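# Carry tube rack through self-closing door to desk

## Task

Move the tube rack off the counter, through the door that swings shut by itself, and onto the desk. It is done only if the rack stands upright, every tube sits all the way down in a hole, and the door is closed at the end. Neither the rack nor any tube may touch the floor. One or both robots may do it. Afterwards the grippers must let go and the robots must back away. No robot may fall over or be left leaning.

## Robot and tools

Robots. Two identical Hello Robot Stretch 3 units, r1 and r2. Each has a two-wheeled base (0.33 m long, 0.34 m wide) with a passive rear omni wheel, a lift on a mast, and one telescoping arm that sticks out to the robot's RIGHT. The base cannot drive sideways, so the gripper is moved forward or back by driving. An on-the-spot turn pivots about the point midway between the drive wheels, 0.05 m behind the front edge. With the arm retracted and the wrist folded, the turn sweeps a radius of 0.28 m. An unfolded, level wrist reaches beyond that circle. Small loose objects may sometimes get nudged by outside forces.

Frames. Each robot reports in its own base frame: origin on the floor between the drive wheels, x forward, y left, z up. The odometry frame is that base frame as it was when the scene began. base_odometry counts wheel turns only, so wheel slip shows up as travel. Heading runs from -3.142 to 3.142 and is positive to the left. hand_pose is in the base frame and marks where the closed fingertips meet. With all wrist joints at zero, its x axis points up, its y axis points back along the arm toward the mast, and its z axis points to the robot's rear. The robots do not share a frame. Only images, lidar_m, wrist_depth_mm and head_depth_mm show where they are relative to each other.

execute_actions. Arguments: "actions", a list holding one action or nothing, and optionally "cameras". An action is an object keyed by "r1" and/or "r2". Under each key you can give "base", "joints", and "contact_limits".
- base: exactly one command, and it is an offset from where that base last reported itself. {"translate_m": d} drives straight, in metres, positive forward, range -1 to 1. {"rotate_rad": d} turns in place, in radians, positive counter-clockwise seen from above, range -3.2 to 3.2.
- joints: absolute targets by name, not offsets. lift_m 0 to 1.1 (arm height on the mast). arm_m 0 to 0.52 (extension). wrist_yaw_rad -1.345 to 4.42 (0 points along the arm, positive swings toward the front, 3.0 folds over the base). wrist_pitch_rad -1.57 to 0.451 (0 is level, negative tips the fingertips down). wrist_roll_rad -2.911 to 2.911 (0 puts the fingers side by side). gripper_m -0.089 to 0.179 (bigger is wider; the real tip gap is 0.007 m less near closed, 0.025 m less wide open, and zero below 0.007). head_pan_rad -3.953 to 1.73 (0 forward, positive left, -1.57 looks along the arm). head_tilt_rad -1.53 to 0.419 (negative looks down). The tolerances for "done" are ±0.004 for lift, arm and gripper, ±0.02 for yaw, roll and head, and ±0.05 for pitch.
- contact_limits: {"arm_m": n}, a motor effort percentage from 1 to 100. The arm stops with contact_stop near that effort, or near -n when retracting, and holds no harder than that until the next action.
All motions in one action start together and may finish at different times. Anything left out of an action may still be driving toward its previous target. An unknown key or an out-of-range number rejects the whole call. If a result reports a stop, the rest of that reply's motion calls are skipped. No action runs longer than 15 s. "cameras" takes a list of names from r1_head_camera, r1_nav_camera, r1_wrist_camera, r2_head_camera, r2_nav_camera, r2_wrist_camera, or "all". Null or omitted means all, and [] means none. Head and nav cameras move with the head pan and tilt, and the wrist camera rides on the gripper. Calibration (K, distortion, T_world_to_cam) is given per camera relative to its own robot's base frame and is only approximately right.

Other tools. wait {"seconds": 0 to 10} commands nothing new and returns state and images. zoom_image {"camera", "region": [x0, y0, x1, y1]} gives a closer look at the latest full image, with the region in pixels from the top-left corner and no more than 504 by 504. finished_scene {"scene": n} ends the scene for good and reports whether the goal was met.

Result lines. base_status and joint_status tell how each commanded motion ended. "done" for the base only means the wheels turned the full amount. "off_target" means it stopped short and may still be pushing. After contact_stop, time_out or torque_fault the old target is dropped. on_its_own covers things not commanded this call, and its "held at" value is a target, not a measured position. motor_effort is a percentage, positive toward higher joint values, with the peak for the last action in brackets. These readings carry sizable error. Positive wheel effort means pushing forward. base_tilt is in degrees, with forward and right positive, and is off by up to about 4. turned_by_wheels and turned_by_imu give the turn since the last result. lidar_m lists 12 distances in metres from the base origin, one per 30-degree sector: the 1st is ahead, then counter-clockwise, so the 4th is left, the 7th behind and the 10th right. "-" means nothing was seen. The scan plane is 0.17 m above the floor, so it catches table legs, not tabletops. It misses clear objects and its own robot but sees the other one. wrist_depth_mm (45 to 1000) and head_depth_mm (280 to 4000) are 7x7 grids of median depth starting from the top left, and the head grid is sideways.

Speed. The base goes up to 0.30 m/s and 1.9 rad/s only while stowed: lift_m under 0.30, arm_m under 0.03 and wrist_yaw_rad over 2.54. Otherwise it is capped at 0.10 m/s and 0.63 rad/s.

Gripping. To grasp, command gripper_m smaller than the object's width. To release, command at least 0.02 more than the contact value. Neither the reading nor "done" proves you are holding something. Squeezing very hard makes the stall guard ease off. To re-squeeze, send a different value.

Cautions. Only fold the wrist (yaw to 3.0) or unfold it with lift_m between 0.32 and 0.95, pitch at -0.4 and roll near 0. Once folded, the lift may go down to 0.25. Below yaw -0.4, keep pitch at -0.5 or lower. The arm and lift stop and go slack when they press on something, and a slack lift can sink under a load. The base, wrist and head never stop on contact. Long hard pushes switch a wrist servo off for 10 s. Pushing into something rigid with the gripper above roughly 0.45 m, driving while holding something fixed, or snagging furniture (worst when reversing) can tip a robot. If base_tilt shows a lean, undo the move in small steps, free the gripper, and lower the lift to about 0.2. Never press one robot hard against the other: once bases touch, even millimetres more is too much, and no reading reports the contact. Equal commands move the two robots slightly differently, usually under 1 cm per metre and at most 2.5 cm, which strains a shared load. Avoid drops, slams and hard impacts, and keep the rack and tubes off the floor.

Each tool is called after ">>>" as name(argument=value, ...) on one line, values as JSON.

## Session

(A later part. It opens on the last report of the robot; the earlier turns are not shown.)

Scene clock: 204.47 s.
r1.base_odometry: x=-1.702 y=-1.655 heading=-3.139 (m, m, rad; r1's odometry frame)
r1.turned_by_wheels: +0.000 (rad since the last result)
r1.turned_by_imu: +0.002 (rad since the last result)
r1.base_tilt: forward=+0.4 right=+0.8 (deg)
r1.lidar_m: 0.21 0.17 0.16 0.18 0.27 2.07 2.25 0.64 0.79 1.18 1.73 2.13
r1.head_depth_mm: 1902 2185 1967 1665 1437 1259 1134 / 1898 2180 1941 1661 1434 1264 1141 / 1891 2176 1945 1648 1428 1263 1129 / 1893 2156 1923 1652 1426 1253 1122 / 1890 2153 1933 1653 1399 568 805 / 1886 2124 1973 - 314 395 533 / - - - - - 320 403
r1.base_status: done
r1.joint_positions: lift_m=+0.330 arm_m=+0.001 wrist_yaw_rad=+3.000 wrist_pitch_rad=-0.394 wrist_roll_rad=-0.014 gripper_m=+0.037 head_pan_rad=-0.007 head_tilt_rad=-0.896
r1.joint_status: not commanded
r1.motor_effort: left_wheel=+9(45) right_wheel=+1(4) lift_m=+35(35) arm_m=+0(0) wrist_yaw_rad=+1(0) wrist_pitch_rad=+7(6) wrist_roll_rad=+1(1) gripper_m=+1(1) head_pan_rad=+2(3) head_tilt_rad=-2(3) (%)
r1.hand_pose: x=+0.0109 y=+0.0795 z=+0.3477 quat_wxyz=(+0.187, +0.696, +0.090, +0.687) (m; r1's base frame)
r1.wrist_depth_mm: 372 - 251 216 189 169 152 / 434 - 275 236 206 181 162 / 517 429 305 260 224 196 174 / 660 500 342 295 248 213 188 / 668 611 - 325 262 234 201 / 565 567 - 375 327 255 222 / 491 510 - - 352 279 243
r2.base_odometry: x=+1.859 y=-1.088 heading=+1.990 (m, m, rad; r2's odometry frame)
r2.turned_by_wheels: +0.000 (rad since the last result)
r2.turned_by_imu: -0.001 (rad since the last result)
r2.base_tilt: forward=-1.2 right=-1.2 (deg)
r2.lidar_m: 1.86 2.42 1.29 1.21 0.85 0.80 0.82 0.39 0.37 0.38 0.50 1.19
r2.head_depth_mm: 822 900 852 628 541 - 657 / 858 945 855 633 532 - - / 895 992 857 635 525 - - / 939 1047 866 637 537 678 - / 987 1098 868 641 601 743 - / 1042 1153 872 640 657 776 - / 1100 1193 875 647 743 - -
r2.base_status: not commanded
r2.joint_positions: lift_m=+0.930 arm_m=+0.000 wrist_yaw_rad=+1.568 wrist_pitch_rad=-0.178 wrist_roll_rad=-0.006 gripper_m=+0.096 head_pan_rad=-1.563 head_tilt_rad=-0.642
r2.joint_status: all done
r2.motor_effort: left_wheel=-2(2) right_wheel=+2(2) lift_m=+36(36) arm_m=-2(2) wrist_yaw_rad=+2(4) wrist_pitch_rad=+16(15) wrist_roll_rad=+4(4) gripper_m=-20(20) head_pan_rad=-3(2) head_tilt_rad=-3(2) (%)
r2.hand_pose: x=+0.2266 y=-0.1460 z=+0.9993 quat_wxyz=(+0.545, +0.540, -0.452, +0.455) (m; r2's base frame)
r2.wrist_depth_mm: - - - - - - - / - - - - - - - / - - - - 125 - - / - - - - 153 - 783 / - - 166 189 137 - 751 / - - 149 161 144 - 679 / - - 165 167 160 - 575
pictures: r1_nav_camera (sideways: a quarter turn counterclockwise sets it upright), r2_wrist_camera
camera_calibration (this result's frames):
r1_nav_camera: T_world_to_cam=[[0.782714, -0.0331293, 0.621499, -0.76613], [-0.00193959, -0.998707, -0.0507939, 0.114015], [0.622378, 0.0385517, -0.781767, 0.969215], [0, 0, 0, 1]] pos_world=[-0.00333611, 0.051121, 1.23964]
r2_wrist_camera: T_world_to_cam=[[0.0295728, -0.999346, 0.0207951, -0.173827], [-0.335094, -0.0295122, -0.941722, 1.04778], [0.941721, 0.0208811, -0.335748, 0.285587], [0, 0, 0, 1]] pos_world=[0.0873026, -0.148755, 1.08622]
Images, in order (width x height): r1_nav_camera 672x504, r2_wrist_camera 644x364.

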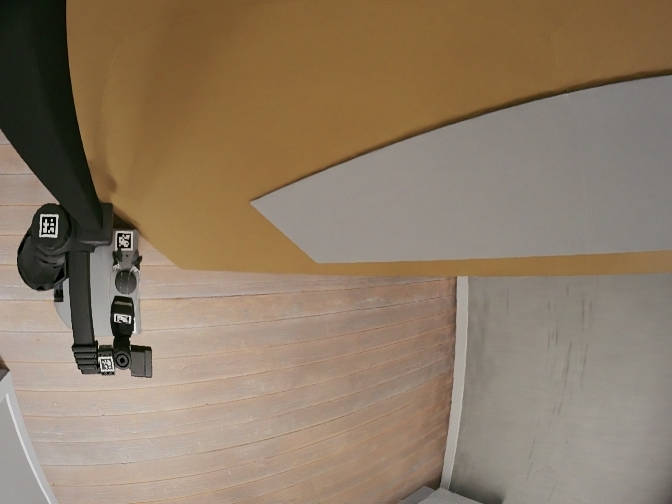

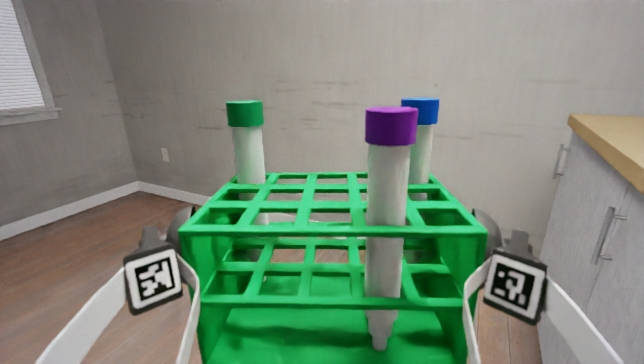

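>>> execute_actions(actions=[{"r2":{"base":{"rotate_rad":1.2},"joints":{"head_pan_rad":0.2,"head_tilt_rad":-0.7}},"r1":{"base":{"rotate_rad":1.0}}}], cameras=["r1_nav_camera"])

>>> execute_actions(actions=[{"r1":{"base":{"translate_m":0.45}}}], cameras=["r2_head_camera","r2_nav_camera","r1_nav_camera"])

Scene clock: 217.33 s.
r1.base_odometry: x=-1.702 y=-1.655 heading=-2.140 (m, m, rad; r1's odometry frame)
r1.turned_by_wheels: +0.999 (rad since the last result)
r1.turned_by_imu: +0.971 (rad since the last result)
r1.base_tilt: forward=+0.3 right=+1.0 (deg)
r1.lidar_m: - - 0.15 0.66 2.24 0.64 0.73 1.27 1.26 2.19 2.16 -
r1.head_depth_mm: - - - - - - - / - - - - - - - / - - - - - - - / - - - - - - - / - - - - - - - / - - - - - - - / - - - - - - -
r1.base_status: done
r1.joint_positions: lift_m=+0.330 arm_m=+0.002 wrist_yaw_rad=+2.929 wrist_pitch_rad=-0.393 wrist_roll_rad=-0.014 gripper_m=+0.037 head_pan_rad=-0.007 head_tilt_rad=-0.897
r1.joint_status: not commanded
r1.on_its_own: right_wheel is at rest, and its effort (+21) is outside its rest range (-18 to +18); arm_m is at rest, and its effort (-17) is outside its rest range (-14 to +14); wrist_yaw_rad is at rest, and its effort (+71) is outside its rest range (-12 to +12)
r1.motor_effort: left_wheel=-6(25) right_wheel=+21(40) lift_m=+35(35) arm_m=-17(17) wrist_yaw_rad=+71(72) wrist_pitch_rad=+6(7) wrist_roll_rad=+1(1) gripper_m=+0(0) head_pan_rad=+3(16) head_tilt_rad=-2(3) (%)
r1.hand_pose: x=+0.0268 y=+0.0749 z=+0.3478 quat_wxyz=(+0.211, +0.699, +0.065, +0.680) (m; r1's base frame)
r1.wrist_depth_mm: - - - 920 189 105 73 / - - - - 195 107 73 / - - - 948 202 109 74 / 824 - 793 762 207 110 75 / 681 646 688 626 170 113 76 / 571 572 - 549 260 114 77 / 489 511 - 481 227 108 78
r2.base_odometry: x=+1.859 y=-1.088 heading=-3.094 (m, m, rad; r2's odometry frame)
r2.turned_by_wheels: +1.200 (rad since the last result)
r2.turned_by_imu: +1.189 (rad since the last result)
r2.base_tilt: forward=-1.1 right=-1.2 (deg)
r2.lidar_m: 1.25 1.05 0.82 0.80 0.86 0.38 0.37 0.40 0.59 1.82 1.94 2.81
r2.head_depth_mm: 2228 2516 2627 2008 1623 1392 1177 / 1071 1193 1400 1861 1633 1369 1179 / 1216 1338 1470 1595 1560 1358 1180 / 1319 1531 1421 1720 1548 1362 1186 / 1701 1976 2306 2009 1643 1373 1180 / 2609 2948 2669 2031 1646 1370 1188 / 2671 3043 2685 1862 1514 1374 1181
r2.base_status: done
r2.joint_positions: lift_m=+0.930 arm_m=+0.000 wrist_yaw_rad=+1.568 wrist_pitch_rad=-0.178 wrist_roll_rad=-0.006 gripper_m=+0.096 head_pan_rad=+0.193 head_tilt_rad=-0.691
r2.joint_status: all done
r2.motor_effort: left_wheel=-3(8) right_wheel=+3(7) lift_m=+37(37) arm_m=-2(2) wrist_yaw_rad=+2(2) wrist_pitch_rad=+15(16) wrist_roll_rad=+4(3) gripper_m=-20(20) head_pan_rad=+3(36) head_tilt_rad=-3(8) (%)
r2.hand_pose: x=+0.2266 y=-0.1459 z=+0.9993 quat_wxyz=(+0.545, +0.540, -0.452, +0.455) (m; r2's base frame)
r2.wrist_depth_mm: - - - - - - - / - - - - - - - / 922 - - - 125 - - / 960 - - - 154 - - / 931 - 167 188 138 - - / 962 - 149 162 148 - - / 923 - 166 167 159 - -
pictures: r1_nav_camera (sideways: a quarter turn counterclockwise sets it upright)
camera_calibration (this result's frames):
r1_nav_camera: T_world_to_cam=[[0.783184, -0.0333973, 0.620892, -0.765342], [-0.00231664, -0.998706, -0.0507975, 0.114022], [0.621785, 0.0383454, -0.782248, 0.969845], [0, 0, 0, 1]] pos_world=[-0.00336703, 0.0511245, 1.23965]
Images, in order (width x height): r1_nav_camera 672x504.

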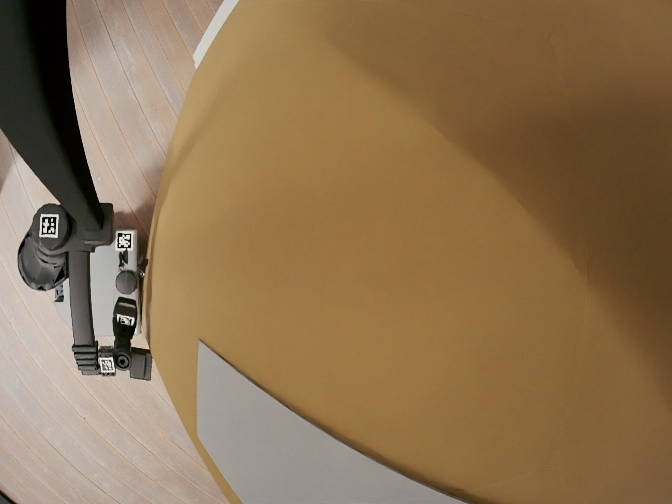

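Scene clock: 223.10 s.
r1.base_odometry: x=-1.945 y=-2.034 heading=-2.140 (m, m, rad; r1's odometry frame)
r1.turned_by_wheels: +0.000 (rad since the last result)
r1.turned_by_imu: -0.024 (rad since the last result)
r1.base_tilt: forward=+0.4 right=+0.8 (deg)
r1.lidar_m: - - 0.15 0.18 0.70 1.08 1.07 1.60 2.04 1.92 1.78 0.15
r1.head_depth_mm: - - - - 1410 1260 1133 / - - - - - 1227 1133 / - - - - - 341 1088 / - - - - - 303 483 / - - - - - - 382 / - - - - - - 340 / - - - - - - 306
r1.base_status: done
r1.joint_positions: lift_m=+0.330 arm_m=+0.001 wrist_yaw_rad=+2.914 wrist_pitch_rad=-0.396 wrist_roll_rad=-0.014 gripper_m=+0.037 head_pan_rad=+0.001 head_tilt_rad=-0.899
r1.joint_status: not commanded
r1.on_its_own: wrist_yaw_rad is held at +2.910, not at your +3.000, by its stall guard, which is not easing now
r1.motor_effort: left_wheel=+9(40) right_wheel=+0(65) lift_m=+35(35) arm_m=-4(17) wrist_yaw_rad=-4(73) wrist_pitch_rad=+7(10) wrist_roll_rad=+1(1) gripper_m=+1(11) head_pan_rad=-1(3) head_tilt_rad=+0(1) (%)
r1.hand_pose: x=+0.0301 y=+0.0752 z=+0.3472 quat_wxyz=(+0.217, +0.700, +0.061, +0.678) (m; r1's base frame)
r1.wrist_depth_mm: - 494 308 205 155 124 103 / - 585 351 225 166 130 108 / - - 422 249 179 139 113 / 824 - 507 279 191 148 119 / 677 650 632 309 193 158 126 / 570 560 - 340 255 168 134 / 487 502 - 363 257 174 141
r2.base_odometry: x=+1.859 y=-1.088 heading=-3.094 (m, m, rad; r2's odometry frame)
r2.turned_by_wheels: +0.000 (rad since the last result)
r2.turned_by_imu: -0.001 (rad since the last result)
r2.base_tilt: forward=-1.1 right=-1.3 (deg)
r2.lidar_m: 1.62 1.05 0.82 0.80 0.86 0.38 0.37 0.40 0.59 1.82 1.95 2.81
r2.head_depth_mm: 1440 1597 1703 1876 1628 1389 1192 / 1476 1658 1764 1833 1639 1362 1177 / 1601 1779 2015 1941 1649 1372 1174 / 1665 1884 2130 2014 1626 1369 1184 / 1766 2000 2329 2026 1618 1379 1185 / 2638 2894 2675 2026 1630 1364 1185 / 2693 3041 2651 1843 1516 1380 1186
r2.base_status: not commanded
r2.joint_positions: lift_m=+0.930 arm_m=+0.000 wrist_yaw_rad=+1.568 wrist_pitch_rad=-0.178 wrist_roll_rad=-0.006 gripper_m=+0.096 head_pan_rad=+0.193 head_tilt_rad=-0.691
r2.joint_status: not commanded
r2.motor_effort: left_wheel=-3(2) right_wheel=+3(2) lift_m=+37(37) arm_m=-2(2) wrist_yaw_rad=+1(2) wrist_pitch_rad=+16(16) wrist_roll_rad=+4(4) gripper_m=-20(20) head_pan_rad=+3(3) head_tilt_rad=-3(3) (%)
r2.hand_pose: x=+0.2266 y=-0.1459 z=+0.9993 quat_wxyz=(+0.545, +0.540, -0.452, +0.455) (m; r2's base frame)
r2.wrist_depth_mm: - - - - - - - / - - - - - - - / 938 - - - 125 - - / 953 - - - 153 - - / 928 - 166 188 137 - - / 952 - 150 162 145 - - / 929 - 165 167 160 - -
pictures: r1_nav_camera (sideways: a quarter turn counterclockwise sets it upright), r2_head_camera (sideways: a quarter turn clockwise sets it upright), r2_nav_camera (sideways: a quarter turn counterclockwise sets it upright)
camera_calibration (this result's frames):
r1_nav_camera: T_world_to_cam=[[0.784647, -0.0271422, 0.619349, -0.763341], [0.00555688, -0.998693, -0.0508064, 0.113985], [0.619918, 0.0433067, -0.78347, 0.971445], [0, 0, 0, 1]] pos_world=[-0.00389741, 0.0510472, 1.23966]
r2_head_camera: T_world_to_cam=[[-0.630629, -0.0923221, -0.770574, 1.02921], [-0.193577, 0.980229, 0.0409804, -0.0502306], [0.751555, 0.175009, -0.636032, 0.784282], [0, 0, 0, 1]] pos_world=[0.0498945, 0.00700008, 1.29397]
r2_nav_camera: T_world_to_cam=[[0.6287, 0.144748, 0.764058, -0.962799], [0.217151, -0.976118, 0.00624043, 0.0434909], [0.746714, 0.161992, -0.645117, 0.793643], [0, 0, 0, 1]] pos_world=[0.00324272, 0.0532508, 1.24736]
Images, in order (width x height): r1_nav_camera 672x504, r2_head_camera 896x504, r2_nav_camera 672x504.

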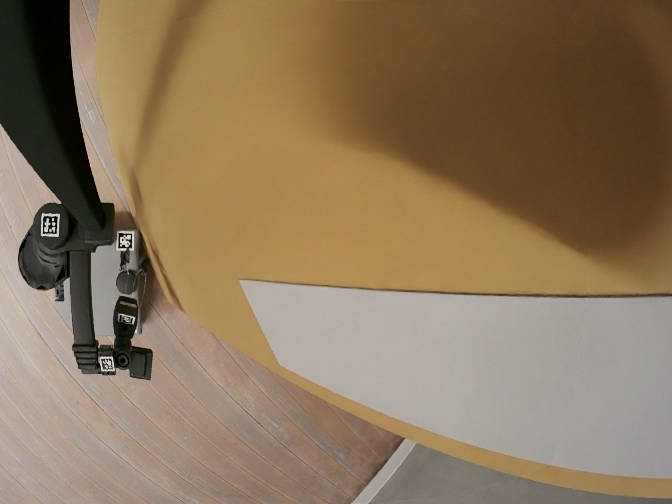

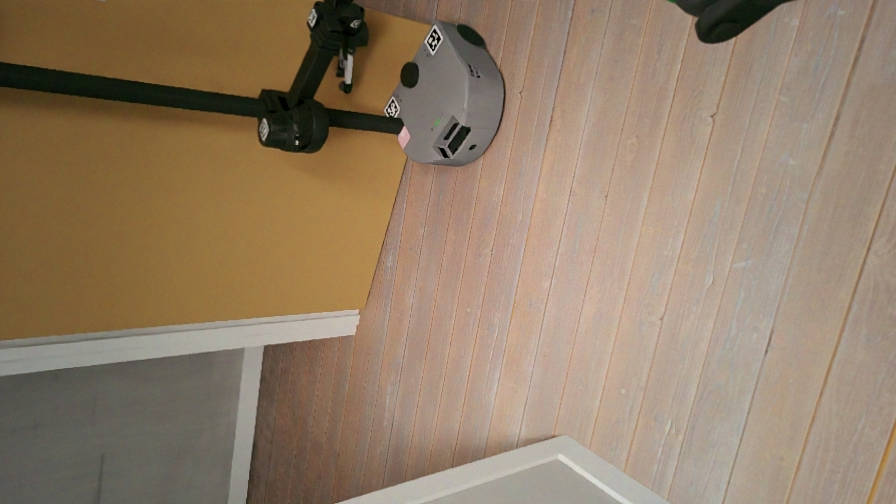

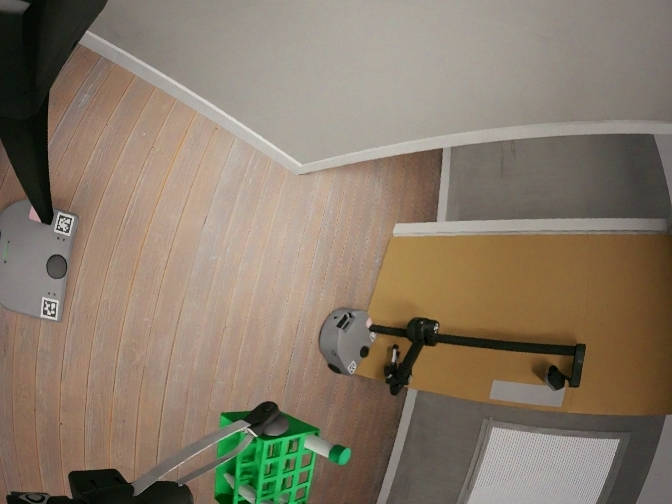

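>>> execute_actions(actions=[{"r2":{"base":{"rotate_rad":0.2}}}], cameras=[])

>>> execute_actions(actions=[{"r2":{"base":{"translate_m":1.0},"joints":{"head_pan_rad":0.5,"head_tilt_rad":-0.95}}}], cameras=["r2_nav_camera"])

>>> execute_actions(actions=[{"r2":{"base":{"rotate_rad":0.72},"joints":{"head_pan_rad":0.0}}}], cameras=["r2_nav_camera","r2_head_camera"])

Scene clock: 244.57 s.
r1.base_odometry: x=-1.945 y=-2.034 heading=-2.140 (m, m, rad; r1's odometry frame)
r1.turned_by_wheels: +0.000 (rad since the last result)
r1.turned_by_imu: +0.001 (rad since the last result)
r1.base_tilt: forward=+0.3 right=+0.9 (deg)
r1.lidar_m: - - 0.15 0.18 0.70 1.08 1.06 1.60 2.04 1.92 1.78 0.15
r1.head_depth_mm: - - - - 1404 1272 1134 / - - - - - 1220 1135 / - - - - - 341 1078 / - - - - - 303 483 / - - - - - - 382 / - - - - - - 339 / - - - - - - 305
r1.base_status: not commanded
r1.joint_positions: lift_m=+0.330 arm_m=+0.001 wrist_yaw_rad=+2.914 wrist_pitch_rad=-0.396 wrist_roll_rad=-0.014 gripper_m=+0.037 head_pan_rad=+0.001 head_tilt_rad=-0.899
r1.joint_status: not commanded
r1.on_its_own: wrist_yaw_rad is held at +2.910, not at your +3.000, by its stall guard, which is not easing now
r1.motor_effort: left_wheel=+9(9) right_wheel=+1(0) lift_m=+35(35) arm_m=-4(4) wrist_yaw_rad=-3(2) wrist_pitch_rad=+7(7) wrist_roll_rad=+1(1) gripper_m=+1(0) head_pan_rad=+0(1) head_tilt_rad=-2(1) (%)
r1.hand_pose: x=+0.0301 y=+0.0752 z=+0.3472 quat_wxyz=(+0.217, +0.700, +0.061, +0.678) (m; r1's base frame)
r1.wrist_depth_mm: - 492 305 205 154 123 103 / - 591 354 226 165 131 108 / - - 421 250 178 139 114 / 841 - 506 281 191 148 119 / 677 650 631 312 193 158 126 / 565 560 - 345 257 167 134 / 497 514 - 365 256 174 142
r2.base_odometry: x=+1.859 y=-1.088 heading=-2.894 (m, m, rad; r2's odometry frame)
r2.turned_by_wheels: +0.200 (rad since the last result)
r2.turned_by_imu: +0.198 (rad since the last result)
r2.base_tilt: forward=-1.1 right=-1.3 (deg)
r2.lidar_m: 1.65 0.92 0.80 0.81 0.42 0.37 0.37 0.44 0.81 1.82 2.15 1.62
r2.head_depth_mm: 1553 1713 1883 1823 1623 1403 1178 / 1651 1840 2061 2002 1624 1368 1180 / 1815 1952 2225 2027 1629 1365 1174 / 2641 2953 2632 2027 1632 1373 1180 / 2825 3183 2643 2023 1645 1371 1185 / 2886 1158 1248 1371 1526 1374 1183 / 942 1008 1093 1176 1296 1326 1186
r2.base_status: done
r2.joint_positions: lift_m=+0.930 arm_m=+0.000 wrist_yaw_rad=+1.568 wrist_pitch_rad=-0.178 wrist_roll_rad=-0.006 gripper_m=+0.096 head_pan_rad=+0.193 head_tilt_rad=-0.691
r2.joint_status: not commanded
r2.motor_effort: left_wheel=-3(10) right_wheel=+3(5) lift_m=+37(36) arm_m=-2(1) wrist_yaw_rad=+2(1) wrist_pitch_rad=+15(15) wrist_roll_rad=+4(4) gripper_m=-20(20) head_pan_rad=+3(3) head_tilt_rad=-3(3) (%)
r2.hand_pose: x=+0.2266 y=-0.1458 z=+0.9993 quat_wxyz=(+0.545, +0.540, -0.452, +0.455) (m; r2's base frame)
r2.wrist_depth_mm: 773 - - - - - - / 802 - - - - - - / 797 - - - 167 - - / 802 - - - 153 - - / 833 - 165 187 139 - - / 828 - 149 162 149 - - / 819 - 166 167 158 - -
pictures: none
No camera images: the call's "cameras" was empty. Leave "cameras" out to get every camera's image.

Scene clock: 255.67 s.
r1.base_odometry: x=-1.945 y=-2.034 heading=-2.140 (m, m, rad; r1's odometry frame)
r1.turned_by_wheels: +0.000 (rad since the last result)
r1.turned_by_imu: +0.002 (rad since the last result)
r1.base_tilt: forward=+0.5 right=+0.9 (deg)
r1.lidar_m: - - 0.15 0.18 0.70 1.09 0.72 2.01 2.04 1.92 1.78 0.15
r1.head_depth_mm: - - - - 1410 1254 1134 / - - - - - 1219 1129 / - - - - - 341 1084 / - - - - - 303 484 / - - - - - - 381 / - - - - - - 339 / - - - - - - 306
r1.base_status: not commanded
r1.joint_positions: lift_m=+0.330 arm_m=+0.001 wrist_yaw_rad=+2.914 wrist_pitch_rad=-0.396 wrist_roll_rad=-0.014 gripper_m=+0.037 head_pan_rad=+0.001 head_tilt_rad=-0.899
r1.joint_status: not commanded
r1.on_its_own: wrist_yaw_rad is held at +2.910, not at your +3.000, by its stall guard, which is not easing now
r1.motor_effort: left_wheel=+9(9) right_wheel=+1(0) lift_m=+35(35) arm_m=-4(4) wrist_yaw_rad=-5(4) wrist_pitch_rad=+7(7) wrist_roll_rad=+1(1) gripper_m=+1(1) head_pan_rad=+0(0) head_tilt_rad=-2(0) (%)
r1.hand_pose: x=+0.0301 y=+0.0752 z=+0.3472 quat_wxyz=(+0.217, +0.700, +0.061, +0.678) (m; r1's base frame)
r1.wrist_depth_mm: - 484 308 205 154 123 103 / - 577 355 225 165 131 108 / - - 422 251 178 138 113 / 825 - 505 280 191 148 120 / 686 649 635 312 194 157 126 / 555 561 - 342 255 167 134 / 495 500 - 363 258 174 142
r2.base_odometry: x=+0.890 y=-1.333 heading=-2.894 (m, m, rad; r2's odometry frame)
r2.turned_by_wheels: +0.000 (rad since the last result)
r2.turned_by_imu: +0.007 (rad since the last result)
r2.base_tilt: forward=-1.0 right=-1.2 (deg)
r2.lidar_m: 0.88 2.13 0.50 0.50 0.61 1.10 1.34 1.58 2.11 2.12 0.89 0.71
r2.head_depth_mm: 989 1097 1213 1392 1375 1229 1101 / 1978 2063 1454 1556 1378 1217 1106 / 2138 2213 1830 1583 1365 1221 1107 / 2364 2237 1844 1583 1382 1229 1102 / 2574 2225 1866 1577 1384 1228 1121 / 2598 2234 1851 1596 1373 1227 1112 / 2609 2274 1865 1587 1392 1116 1114
r2.base_status: done
r2.joint_positions: lift_m=+0.930 arm_m=+0.000 wrist_yaw_rad=+1.568 wrist_pitch_rad=-0.178 wrist_roll_rad=-0.006 gripper_m=+0.096 head_pan_rad=+0.493 head_tilt_rad=-0.938
r2.joint_status: all done
r2.motor_effort: left_wheel=-2(5) right_wheel=+3(7) lift_m=+36(36) arm_m=-2(2) wrist_yaw_rad=+1(2) wrist_pitch_rad=+15(16) wrist_roll_rad=+4(4) gripper_m=-19(20) head_pan_rad=+3(21) head_tilt_rad=-4(15) (%)
r2.hand_pose: x=+0.2266 y=-0.1458 z=+0.9993 quat_wxyz=(+0.545, +0.540, -0.452, +0.455) (m; r2's base frame)
r2.wrist_depth_mm: - - 853 736 640 540 500 / - - 906 767 657 569 519 / - - 960 790 125 597 542 / - - 928 775 153 636 561 / - - 165 187 137 621 590 / - - 149 162 145 - 656 / - - 165 168 159 718 -
pictures: r2_nav_camera (sideways: a quarter turn counterclockwise sets it upright)
camera_calibration (this result's frames):
r2_nav_camera: T_world_to_cam=[[0.705061, 0.4031, 0.583437, -0.727899], [0.496519, -0.868026, -0.000301107, 0.0503041], [0.506317, 0.2899, -0.812158, 1.01234], [0, 0, 0, 1]] pos_world=[-0.0243302, 0.0436027, 1.24688]
Images, in order (width x height): r2_nav_camera 672x504.

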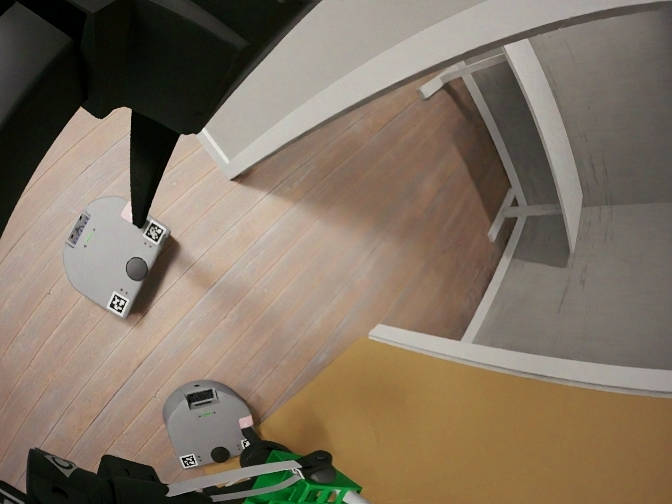

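Scene clock: 257.77 s.
r1.base_odometry: x=-1.945 y=-2.034 heading=-2.140 (m, m, rad; r1's odometry frame)
r1.turned_by_wheels: +0.000 (rad since the last result)
r1.turned_by_imu: +0.000 (rad since the last result)
r1.base_tilt: forward=+0.4 right=+0.9 (deg)
r1.lidar_m: - - 0.15 0.18 0.70 1.08 0.72 0.88 2.04 1.92 1.78 0.15
r1.head_depth_mm: - - - - 1405 1263 1143 / - - - - - 1222 1128 / - - - - - 341 1087 / - - - - - 303 483 / - - - - - - 382 / - - - - - - 339 / - - - - - - 306
r1.base_status: not commanded
r1.joint_positions: lift_m=+0.330 arm_m=+0.001 wrist_yaw_rad=+2.914 wrist_pitch_rad=-0.396 wrist_roll_rad=-0.014 gripper_m=+0.037 head_pan_rad=+0.001 head_tilt_rad=-0.899
r1.joint_status: not commanded
r1.on_its_own: wrist_yaw_rad is held at +2.910, not at your +3.000, by its stall guard, which is not easing now
r1.motor_effort: left_wheel=+9(9) right_wheel=+0(1) lift_m=+35(35) arm_m=-4(4) wrist_yaw_rad=-3(3) wrist_pitch_rad=+7(7) wrist_roll_rad=+1(1) gripper_m=+0(0) head_pan_rad=+0(0) head_tilt_rad=-1(1) (%)
r1.hand_pose: x=+0.0301 y=+0.0752 z=+0.3472 quat_wxyz=(+0.217, +0.700, +0.061, +0.678) (m; r1's base frame)
r1.wrist_depth_mm: - 492 310 206 154 124 103 / - 577 355 226 165 131 108 / - - 419 252 178 139 113 / 824 - 504 279 193 148 119 / 674 647 630 308 192 158 126 / 567 565 - 344 256 167 133 / 490 497 - 362 257 174 142
r2.base_odometry: x=+0.890 y=-1.333 heading=-2.174 (m, m, rad; r2's odometry frame)
r2.turned_by_wheels: +0.720 (rad since the last result)
r2.turned_by_imu: +0.714 (rad since the last result)
r2.base_tilt: forward=-1.1 right=-1.2 (deg)
r2.lidar_m: 2.49 0.50 0.53 0.71 1.34 1.38 1.86 2.11 2.18 0.73 0.71 0.95
r2.head_depth_mm: 2161 2192 1797 323 371 1200 1096 / 2438 2209 1841 1601 1343 1229 1102 / 2537 2216 1872 1570 1378 1229 1105 / 2701 2227 1843 1592 1379 1228 1102 / 2605 2216 1841 1586 1385 1234 1111 / 2499 2242 1858 1594 1398 1202 1114 / 2426 2261 1848 1585 872 1130 1116
r2.base_status: done
r2.joint_positions: lift_m=+0.930 arm_m=+0.000 wrist_yaw_rad=+1.569 wrist_pitch_rad=-0.178 wrist_roll_rad=-0.006 gripper_m=+0.096 head_pan_rad=+0.007 head_tilt_rad=-0.938
r2.joint_status: all done
r2.motor_effort: left_wheel=-2(9) right_wheel=+2(8) lift_m=+36(37) arm_m=-2(2) wrist_yaw_rad=+2(1) wrist_pitch_rad=+15(16) wrist_roll_rad=+4(4) gripper_m=-19(20) head_pan_rad=-3(27) head_tilt_rad=-4(4) (%)
r2.hand_pose: x=+0.2266 y=-0.1458 z=+0.9993 quat_wxyz=(+0.545, +0.540, -0.452, +0.455) (m; r2's base frame)
r2.wrist_depth_mm: - - - - - 741 557 / - - - - - 745 580 / - - - - 125 776 592 / - - - - 154 779 599 / 492 - 165 188 138 728 612 / 476 - 150 162 149 - 620 / 452 - 166 167 160 834 601
pictures: r2_head_camera (sideways: a quarter turn clockwise sets it upright), r2_nav_camera (sideways: a quarter turn counterclockwise sets it upright)
camera_calibration (this result's frames):
r2_head_camera: T_world_to_cam=[[-0.805819, 0.0245347, -0.591654, 0.797125], [0.000871329, 0.999189, 0.0402477, -0.0504497], [0.592162, 0.0319168, -0.805187, 1.00524], [0, 0, 0, 1]] pos_world=[0.0471157, -0.00123253, 1.28306]
r2_nav_camera: T_world_to_cam=[[0.811766, 0.0273319, 0.583343, -0.728427], [0.033869, -0.999426, -0.000304224, 0.0531303], [0.583, 0.0200042, -0.812226, 1.01196], [0, 0, 0, 1]] pos_world=[-0.000461903, 0.0527656, 1.24688]
Images, in order (width x height): r2_head_camera 896x504, r2_nav_camera 672x504.

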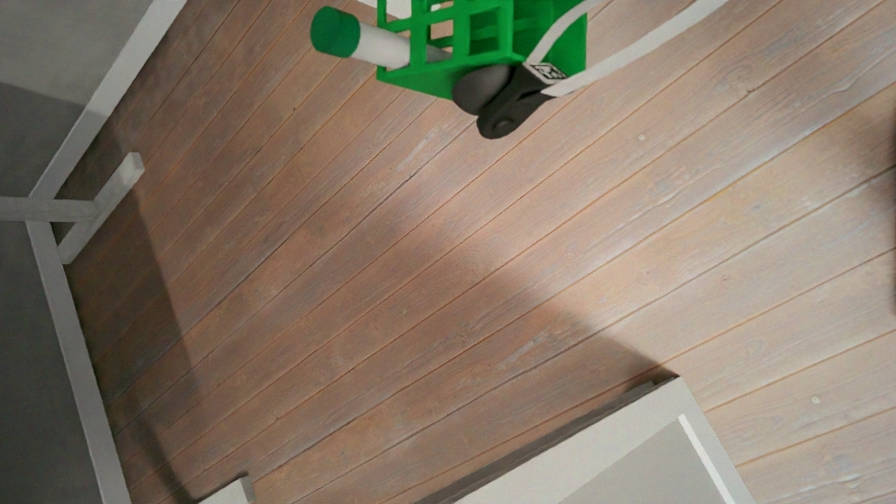

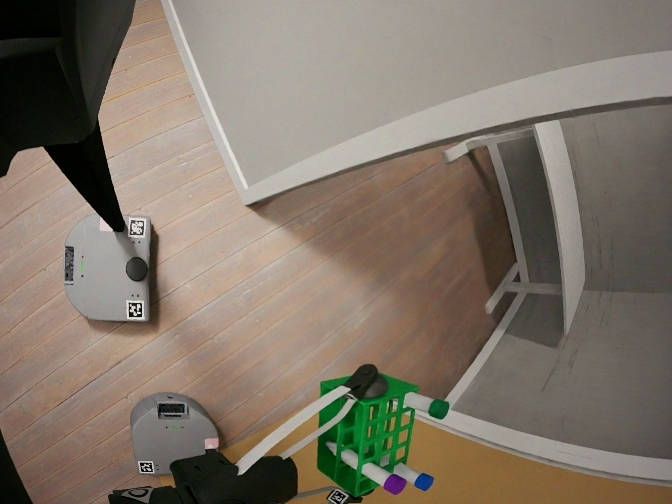

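>>> execute_actions(actions=[{"r2":{"base":{"translate_m":0.6}}}], cameras=["r2_nav_camera"])

>>> execute_actions(actions=[{"r2":{"base":{"rotate_rad":0.6}}}], cameras=["r2_nav_camera"])

Scene clock: 272.63 s.
r1.base_odometry: x=-1.945 y=-2.034 heading=-2.140 (m, m, rad; r1's odometry frame)
r1.turned_by_wheels: +0.000 (rad since the last result)
r1.turned_by_imu: +0.002 (rad since the last result)
r1.base_tilt: forward=+0.5 right=+0.9 (deg)
r1.lidar_m: - - 0.15 0.18 0.70 0.88 1.07 2.01 2.04 1.91 1.78 0.15
r1.head_depth_mm: - - - - 1402 1263 1138 / - - - - - 1228 1127 / - - - - - 341 1084 / - - - - - 303 483 / - - - - - - 382 / - - - - - - 339 / - - - - - - 306
r1.base_status: not commanded
r1.joint_positions: lift_m=+0.330 arm_m=+0.001 wrist_yaw_rad=+2.914 wrist_pitch_rad=-0.396 wrist_roll_rad=-0.014 gripper_m=+0.037 head_pan_rad=+0.001 head_tilt_rad=-0.899
r1.joint_status: not commanded
r1.on_its_own: wrist_yaw_rad is held at +2.910, not at your +3.000, by its stall guard, which is not easing now
r1.motor_effort: left_wheel=+9(9) right_wheel=+0(0) lift_m=+35(35) arm_m=-4(4) wrist_yaw_rad=-3(3) wrist_pitch_rad=+8(7) wrist_roll_rad=+1(1) gripper_m=+1(0) head_pan_rad=+1(0) head_tilt_rad=-1(1) (%)
r1.hand_pose: x=+0.0301 y=+0.0752 z=+0.3472 quat_wxyz=(+0.217, +0.700, +0.061, +0.678) (m; r1's base frame)
r1.wrist_depth_mm: - 495 304 206 154 124 103 / - 569 356 228 166 130 108 / - - 418 251 179 139 113 / 837 - 506 279 192 148 119 / 674 644 629 309 192 158 126 / 570 563 - 345 256 168 134 / 487 507 - 361 258 174 142
r2.base_odometry: x=+0.549 y=-1.827 heading=-2.174 (m, m, rad; r2's odometry frame)
r2.turned_by_wheels: +0.000 (rad since the last result)
r2.turned_by_imu: +0.004 (rad since the last result)
r2.base_tilt: forward=-1.2 right=-1.2 (deg)
r2.lidar_m: 2.04 1.69 2.21 0.32 0.31 1.75 2.30 2.63 0.78 0.65 0.65 1.54
r2.head_depth_mm: 1791 1950 1786 323 371 1203 1101 / 2004 2143 1832 1588 1349 1223 1109 / 2109 2135 1842 1580 1385 1227 1104 / 2283 2244 1855 1578 1386 1225 1106 / 2149 2222 1872 1590 1378 1229 1109 / 1377 2172 1865 1598 1393 1224 1106 / 1324 2154 1871 1596 1388 1239 1109
r2.base_status: done
r2.joint_positions: lift_m=+0.930 arm_m=+0.000 wrist_yaw_rad=+1.569 wrist_pitch_rad=-0.178 wrist_roll_rad=-0.006 gripper_m=+0.096 head_pan_rad=+0.007 head_tilt_rad=-0.938
r2.joint_status: not commanded
r2.motor_effort: left_wheel=-4(6) right_wheel=+2(7) lift_m=+36(36) arm_m=-2(2) wrist_yaw_rad=+2(2) wrist_pitch_rad=+16(16) wrist_roll_rad=+4(4) gripper_m=-20(19) head_pan_rad=-3(2) head_tilt_rad=-4(4) (%)
r2.hand_pose: x=+0.2266 y=-0.1458 z=+0.9993 quat_wxyz=(+0.545, +0.540, -0.452, +0.455) (m; r2's base frame)
r2.wrist_depth_mm: - - - - - - 987 / - - - - - - - / - - - - 124 - - / - - - - 153 - - / - - 166 188 137 - - / - - 149 160 145 - 475 / - - 164 167 159 - 446
pictures: r2_nav_camera (sideways: a quarter turn counterclockwise sets it upright)
camera_calibration (this result's frames):
r2_nav_camera: T_world_to_cam=[[0.811826, 0.0273291, 0.58326, -0.728319], [0.033865, -0.999426, -0.000306953, 0.0531339], [0.582917, 0.0200013, -0.812286, 1.01204], [0, 0, 0, 1]] pos_world=[-0.000467306, 0.0527656, 1.24688]
Images, in order (width x height): r2_nav_camera 672x504.

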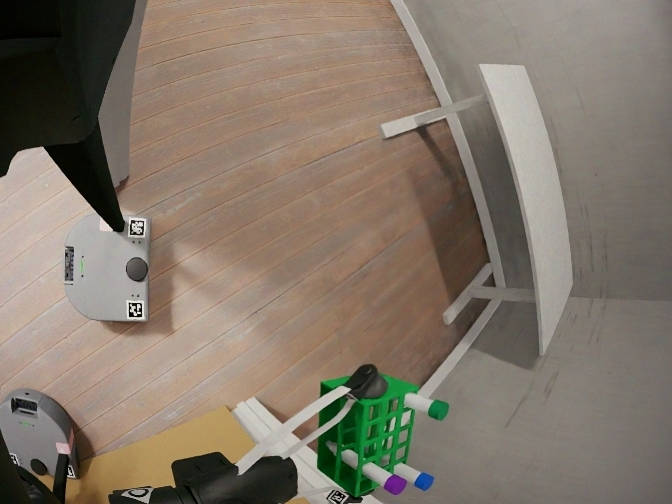

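Scene clock: 274.53 s.
r1.base_odometry: x=-1.945 y=-2.034 heading=-2.140 (m, m, rad; r1's odometry frame)
r1.turned_by_wheels: +0.000 (rad since the last result)
r1.turned_by_imu: +0.000 (rad since the last result)
r1.base_tilt: forward=+0.4 right=+0.9 (deg)
r1.lidar_m: - - 0.15 0.18 0.70 0.88 1.06 2.01 2.04 1.91 1.78 0.15
r1.head_depth_mm: - - - - 1404 1269 1135 / - - - - - 1219 1140 / - - - - - 341 1082 / - - - - - 302 484 / - - - - - - 382 / - - - - - - 339 / - - - - - - 306
r1.base_status: not commanded
r1.joint_positions: lift_m=+0.330 arm_m=+0.001 wrist_yaw_rad=+2.914 wrist_pitch_rad=-0.396 wrist_roll_rad=-0.014 gripper_m=+0.037 head_pan_rad=+0.001 head_tilt_rad=-0.899
r1.joint_status: not commanded
r1.on_its_own: wrist_yaw_rad is held at +2.910, not at your +3.000, by its stall guard, which is not easing now
r1.motor_effort: left_wheel=+9(9) right_wheel=+0(0) lift_m=+35(35) arm_m=-4(4) wrist_yaw_rad=-3(4) wrist_pitch_rad=+7(7) wrist_roll_rad=+1(1) gripper_m=+1(0) head_pan_rad=-1(1) head_tilt_rad=-1(2) (%)
r1.hand_pose: x=+0.0301 y=+0.0752 z=+0.3472 quat_wxyz=(+0.217, +0.700, +0.061, +0.678) (m; r1's base frame)
r1.wrist_depth_mm: - 498 306 206 154 124 103 / - 581 355 226 165 131 108 / - - 424 251 179 139 113 / 831 - 496 281 191 148 119 / 665 647 641 307 193 158 126 / 575 557 - 346 255 168 134 / 497 510 - 364 258 175 142
r2.base_odometry: x=+0.549 y=-1.827 heading=-1.574 (m, m, rad; r2's odometry frame)
r2.turned_by_wheels: +0.600 (rad since the last result)
r2.turned_by_imu: +0.595 (rad since the last result)
r2.base_tilt: forward=-1.1 right=-1.2 (deg)
r2.lidar_m: 1.69 2.26 0.30 0.30 1.74 2.51 2.62 0.75 0.65 0.65 1.57 2.04
r2.head_depth_mm: 1335 2148 1822 323 371 1197 1103 / 1347 2145 1853 1593 1363 1229 1103 / 1352 2129 1851 1589 1377 1222 1107 / 1363 2144 1844 1586 1376 1232 1106 / 1999 2168 1855 1571 1378 1232 1110 / 1978 2191 1865 1597 1387 1239 1112 / 1987 2180 1862 1608 1398 1236 1109
r2.base_status: done
r2.joint_positions: lift_m=+0.930 arm_m=+0.000 wrist_yaw_rad=+1.569 wrist_pitch_rad=-0.178 wrist_roll_rad=-0.006 gripper_m=+0.096 head_pan_rad=+0.007 head_tilt_rad=-0.938
r2.joint_status: not commanded
r2.motor_effort: left_wheel=-2(9) right_wheel=+3(8) lift_m=+37(36) arm_m=-2(2) wrist_yaw_rad=+2(1) wrist_pitch_rad=+15(15) wrist_roll_rad=+4(3) gripper_m=-20(20) head_pan_rad=-3(2) head_tilt_rad=-4(4) (%)
r2.hand_pose: x=+0.2266 y=-0.1458 z=+0.9993 quat_wxyz=(+0.545, +0.540, -0.452, +0.455) (m; r2's base frame)
r2.wrist_depth_mm: - - - - - - - / - - - - - - - / - - - - 126 - - / - - - - 152 - - / - - 166 187 138 - - / - - 149 161 149 - - / - - 166 167 160 - -
pictures: r2_nav_camera (sideways: a quarter turn counterclockwise sets it upright)
camera_calibration (this result's frames):
r2_nav_camera: T_world_to_cam=[[0.811829, 0.0272793, 0.583258, -0.728317], [0.0338037, -0.999428, -0.000307002, 0.0531343], [0.582917, 0.0199655, -0.812287, 1.01204], [0, 0, 0, 1]] pos_world=[-0.000464168, 0.052766, 1.24688]
Images, in order (width x height): r2_nav_camera 672x504.

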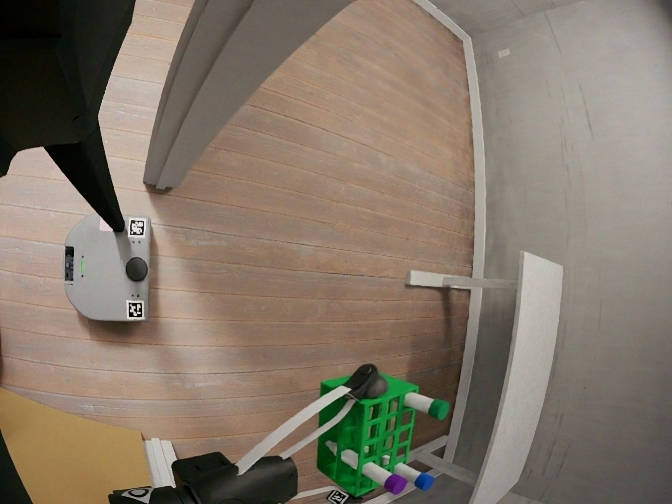

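>>> execute_actions(actions=[{"r2":{"base":{"rotate_rad":-0.3},"joints":{"head_tilt_rad":-0.7}}}], cameras=[])

>>> execute_actions(actions=[{"r2":{"base":{"translate_m":0.5}}}], cameras=[])

>>> execute_actions(actions=[{"r2":{"base":{"translate_m":0.5}},"r1":{"base":{"translate_m":-0.45},"joints":{"wrist_yaw_rad":3.15}}}], cameras=["r2_nav_camera","r2_head_camera","r1_nav_camera"])

Scene clock: 289.40 s.
r1.base_odometry: x=-1.945 y=-2.034 heading=-2.140 (m, m, rad; r1's odometry frame)
r1.turned_by_wheels: +0.000 (rad since the last result)
r1.turned_by_imu: +0.001 (rad since the last result)
r1.base_tilt: forward=+0.4 right=+1.0 (deg)
r1.lidar_m: - - 0.15 0.18 0.70 0.88 1.07 2.01 2.03 1.92 1.78 0.15
r1.head_depth_mm: - - - - 1407 1269 1136 / - - - - - 1224 1138 / - - - - - 341 1087 / - - - - - 303 483 / - - - - - - 383 / - - - - - - 339 / - - - - - - 306
r1.base_status: not commanded
r1.joint_positions: lift_m=+0.330 arm_m=+0.001 wrist_yaw_rad=+2.914 wrist_pitch_rad=-0.396 wrist_roll_rad=-0.014 gripper_m=+0.037 head_pan_rad=+0.001 head_tilt_rad=-0.899
r1.joint_status: not commanded
r1.on_its_own: wrist_yaw_rad is held at +2.910, not at your +3.000, by its stall guard, which is not easing now
r1.motor_effort: left_wheel=+9(9) right_wheel=+0(0) lift_m=+35(35) arm_m=-4(4) wrist_yaw_rad=-3(3) wrist_pitch_rad=+7(7) wrist_roll_rad=+1(1) gripper_m=+0(0) head_pan_rad=+1(0) head_tilt_rad=+0(1) (%)
r1.hand_pose: x=+0.0301 y=+0.0752 z=+0.3472 quat_wxyz=(+0.217, +0.700, +0.061, +0.678) (m; r1's base frame)
r1.wrist_depth_mm: - 487 308 205 153 123 103 / - 575 354 225 166 130 108 / - - 419 249 178 139 113 / 815 - 505 281 192 148 119 / 677 627 625 306 192 159 126 / 561 568 - 341 257 167 133 / 485 496 - 364 258 174 142
r2.base_odometry: x=+0.549 y=-1.827 heading=-1.874 (m, m, rad; r2's odometry frame)
r2.turned_by_wheels: -0.300 (rad since the last result)
r2.turned_by_imu: -0.298 (rad since the last result)
r2.base_tilt: forward=-1.1 right=-1.2 (deg)
r2.lidar_m: 1.69 1.70 2.51 0.30 0.31 1.94 2.63 0.77 0.68 0.65 0.70 1.74
r2.head_depth_mm: 2008 1704 2375 1953 320 329 1166 / 1958 1727 2460 1964 1602 1326 1173 / 1949 1642 2383 1991 1605 1351 1175 / 1877 1636 2362 1985 1616 1354 1174 / 1835 1651 2310 1985 1619 1366 1179 / 1796 1661 2242 1932 1615 1357 1174 / 1762 1772 2213 2002 1611 1368 1180
r2.base_status: done
r2.joint_positions: lift_m=+0.930 arm_m=+0.000 wrist_yaw_rad=+1.569 wrist_pitch_rad=-0.178 wrist_roll_rad=-0.006 gripper_m=+0.096 head_pan_rad=+0.007 head_tilt_rad=-0.705
r2.joint_status: all done
r2.motor_effort: left_wheel=+4(10) right_wheel=-2(6) lift_m=+36(36) arm_m=-1(2) wrist_yaw_rad=+1(2) wrist_pitch_rad=+16(15) wrist_roll_rad=+4(4) gripper_m=-20(20) head_pan_rad=-3(3) head_tilt_rad=+1(14) (%)
r2.hand_pose: x=+0.2266 y=-0.1458 z=+0.9993 quat_wxyz=(+0.545, +0.540, -0.452, +0.455) (m; r2's base frame)
r2.wrist_depth_mm: - - - - - - - / - - - - - - - / - - - - 125 - - / - - - - 153 - - / - - 166 187 137 - - / - - 149 162 145 - - / - - 166 167 160 - -
pictures: none
No camera images: the call's "cameras" was empty. Leave "cameras" out to get every camera's image.

Scene clock: 295.50 s.
r1.base_odometry: x=-1.945 y=-2.034 heading=-2.140 (m, m, rad; r1's odometry frame)
r1.turned_by_wheels: +0.000 (rad since the last result)
r1.turned_by_imu: +0.001 (rad since the last result)
r1.base_tilt: forward=+0.4 right=+0.8 (deg)
r1.lidar_m: - - 0.15 0.18 0.70 1.08 1.07 2.01 2.04 1.92 1.78 0.15
r1.head_depth_mm: - - - - 1407 1256 1132 / - - - - - 1225 1126 / - - - - - 341 1078 / - - - - - 303 483 / - - - - - - 382 / - - - - - - 339 / - - - - - - 306
r1.base_status: not commanded
r1.joint_positions: lift_m=+0.330 arm_m=+0.001 wrist_yaw_rad=+2.914 wrist_pitch_rad=-0.396 wrist_roll_rad=-0.014 gripper_m=+0.037 head_pan_rad=+0.001 head_tilt_rad=-0.899
r1.joint_status: not commanded
r1.on_its_own: wrist_yaw_rad is held at +2.910, not at your +3.000, by its stall guard, which is not easing now
r1.motor_effort: left_wheel=+9(9) right_wheel=+1(0) lift_m=+35(35) arm_m=-3(4) wrist_yaw_rad=-3(4) wrist_pitch_rad=+7(7) wrist_roll_rad=+1(1) gripper_m=+1(1) head_pan_rad=-1(1) head_tilt_rad=-2(1) (%)
r1.hand_pose: x=+0.0301 y=+0.0752 z=+0.3472 quat_wxyz=(+0.217, +0.700, +0.061, +0.678) (m; r1's base frame)
r1.wrist_depth_mm: - 481 305 205 154 123 103 / - 579 357 225 166 130 107 / - - 422 250 180 139 114 / 822 - 496 281 192 148 119 / 674 652 633 307 193 158 126 / 565 564 - 344 255 167 134 / 490 505 - 360 257 174 142
r2.base_odometry: x=+0.400 y=-2.304 heading=-1.874 (m, m, rad; r2's odometry frame)
r2.turned_by_wheels: +0.000 (rad since the last result)
r2.turned_by_imu: +0.004 (rad since the last result)
r2.base_tilt: forward=-1.1 right=-1.2 (deg)
r2.lidar_m: 1.65 1.21 1.94 2.40 0.73 0.57 3.10 0.93 0.70 0.79 1.37 1.58
r2.head_depth_mm: 1537 1607 1189 1968 320 330 1147 / 1497 1616 1179 1957 1613 1330 1173 / 1472 1579 1143 1966 1610 1356 1173 / 1440 1528 1146 1935 1618 1358 1170 / 1409 1529 1145 1941 1629 1374 1181 / 1388 1502 1151 1881 1565 1356 1185 / 1354 1478 1154 1528 1625 1379 1184
r2.base_status: done
r2.joint_positions: lift_m=+0.930 arm_m=+0.000 wrist_yaw_rad=+1.569 wrist_pitch_rad=-0.178 wrist_roll_rad=-0.006 gripper_m=+0.096 head_pan_rad=+0.007 head_tilt_rad=-0.705
r2.joint_status: not commanded
r2.motor_effort: left_wheel=+3(11) right_wheel=-2(3) lift_m=+37(36) arm_m=-2(2) wrist_yaw_rad=+2(1) wrist_pitch_rad=+15(15) wrist_roll_rad=+4(4) gripper_m=-19(20) head_pan_rad=-2(3) head_tilt_rad=+1(1) (%)
r2.hand_pose: x=+0.2266 y=-0.1458 z=+0.9993 quat_wxyz=(+0.545, +0.540, -0.452, +0.455) (m; r2's base frame)
r2.wrist_depth_mm: - - - - - - - / - - - - - - - / - - - - 125 - - / - - 917 - 153 - - / - 840 166 187 138 - - / - - 149 162 146 - - / - - 165 167 160 - -
pictures: none
No camera images: the call's "cameras" was empty. Leave "cameras" out to get every camera's image.

Scene clock: 301.60 s.
r1.base_odometry: x=-1.702 y=-1.655 heading=-2.140 (m, m, rad; r1's odometry frame)
r1.turned_by_wheels: +0.000 (rad since the last result)
r1.turned_by_imu: +0.000 (rad since the last result)
r1.base_tilt: forward=+0.4 right=+0.8 (deg)
r1.lidar_m: - - 0.15 0.53 2.25 0.64 0.72 1.56 1.67 2.13 2.14 -
r1.head_depth_mm: - - - - - - - / - - - - - - - / - - - - - - - / - - - - - - - / - - - - - - - / - - - - - - - / - - - - - - -
r1.base_status: done
r1.joint_positions: lift_m=+0.330 arm_m=+0.001 wrist_yaw_rad=+3.153 wrist_pitch_rad=-0.396 wrist_roll_rad=-0.014 gripper_m=+0.037 head_pan_rad=+0.005 head_tilt_rad=-0.901
r1.joint_status: all done
r1.motor_effort: left_wheel=+1(5) right_wheel=+5(14) lift_m=+35(35) arm_m=-3(4) wrist_yaw_rad=-3(5) wrist_pitch_rad=+7(7) wrist_roll_rad=+1(1) gripper_m=+1(1) head_pan_rad=-2(2) head_tilt_rad=+0(0) (%)
r1.hand_pose: x=-0.0239 y=+0.0813 z=+0.3472 quat_wxyz=(+0.134, +0.687, +0.144, +0.699) (m; r1's base frame)
r1.wrist_depth_mm: - - - - 761 229 134 / - - - - 719 224 133 / - - - - 675 219 131 / 830 818 788 797 607 215 129 / 651 679 661 649 389 210 127 / 578 555 569 566 538 203 126 / 496 505 - - 390 183 124
r2.base_odometry: x=+0.251 y=-2.781 heading=-1.874 (m, m, rad; r2's odometry frame)
r2.turned_by_wheels: +0.000 (rad since the last result)
r2.turned_by_imu: +0.004 (rad since the last result)
r2.base_tilt: forward=-1.1 right=-1.2 (deg)
r2.lidar_m: 1.16 0.76 1.37 2.46 1.65 1.02 1.37 0.98 1.00 1.25 1.25 1.16
r2.head_depth_mm: 1068 1204 1125 873 319 330 1145 / 1046 1177 1132 873 709 1295 1173 / 1018 1159 1146 875 711 1300 1171 / 998 1117 1137 881 714 1277 1178 / 981 1096 1148 881 714 645 1178 / 955 1067 1150 885 717 633 1178 / 941 1046 1116 886 719 632 1155
r2.base_status: done
r2.joint_positions: lift_m=+0.930 arm_m=+0.000 wrist_yaw_rad=+1.569 wrist_pitch_rad=-0.178 wrist_roll_rad=-0.006 gripper_m=+0.096 head_pan_rad=+0.007 head_tilt_rad=-0.705
r2.joint_status: not commanded
r2.motor_effort: left_wheel=+2(9) right_wheel=-1(3) lift_m=+36(36) arm_m=-2(2) wrist_yaw_rad=+1(1) wrist_pitch_rad=+15(15) wrist_roll_rad=+4(3) gripper_m=-20(20) head_pan_rad=-2(3) head_tilt_rad=+1(1) (%)
r2.hand_pose: x=+0.2266 y=-0.1458 z=+0.9993 quat_wxyz=(+0.545, +0.540, -0.452, +0.455) (m; r2's base frame)
r2.wrist_depth_mm: 849 927 948 - - - 995 / 912 976 - - - - - / 952 - - - 125 - - / - - 898 - 153 - 963 / 774 803 167 188 137 666 690 / 561 - 149 162 145 - 567 / 468 454 165 166 159 - -
pictures: r1_nav_camera (sideways: a quarter turn counterclockwise sets it upright), r2_head_camera (sideways: a quarter turn clockwise sets it upright), r2_nav_camera (sideways: a quarter turn counterclockwise sets it upright)
camera_calibration (this result's frames):
r1_nav_camera: T_world_to_cam=[[0.785902, -0.0236671, 0.617898, -0.761458], [0.00987773, -0.998659, -0.0508146, 0.113969], [0.618273, 0.0460387, -0.784614, 0.972942], [0, 0, 0, 1]] pos_world=[-0.00423789, 0.0510019, 1.23968]
r2_head_camera: T_world_to_cam=[[-0.647, 0.0257425, -0.762055, 1.01821], [-0.00854363, 0.999122, 0.0410045, -0.05139], [0.762442, 0.0330406, -0.646213, 0.797459], [0, 0, 0, 1]] pos_world=[0.0503246, -0.00121486, 1.29336]
r2_nav_camera: T_world_to_cam=[[0.654706, 0.0261357, 0.755432, -0.951713], [0.0330957, -0.999435, 0.00589462, 0.045064], [0.755159, 0.0211423, -0.655201, 0.806708], [0, 0, 0, 1]] pos_world=[0.0124085, 0.0528565, 1.24724]
Images, in order (width x height): r1_nav_camera 672x504, r2_head_camera 896x504, r2_nav_camera 672x504.

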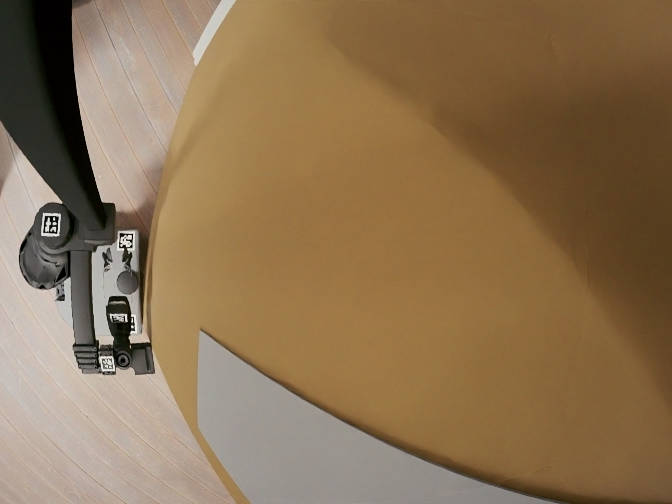

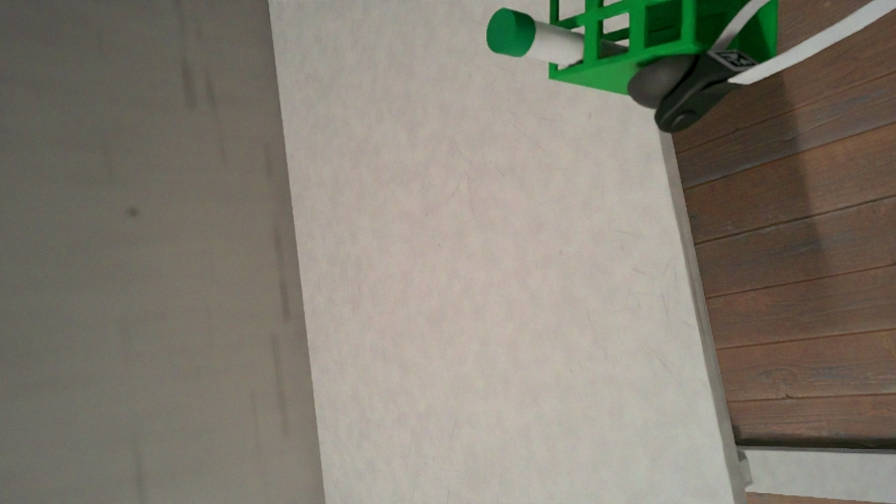

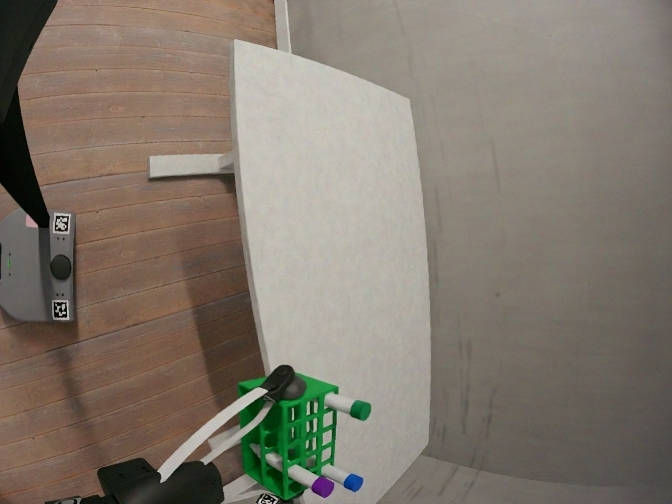

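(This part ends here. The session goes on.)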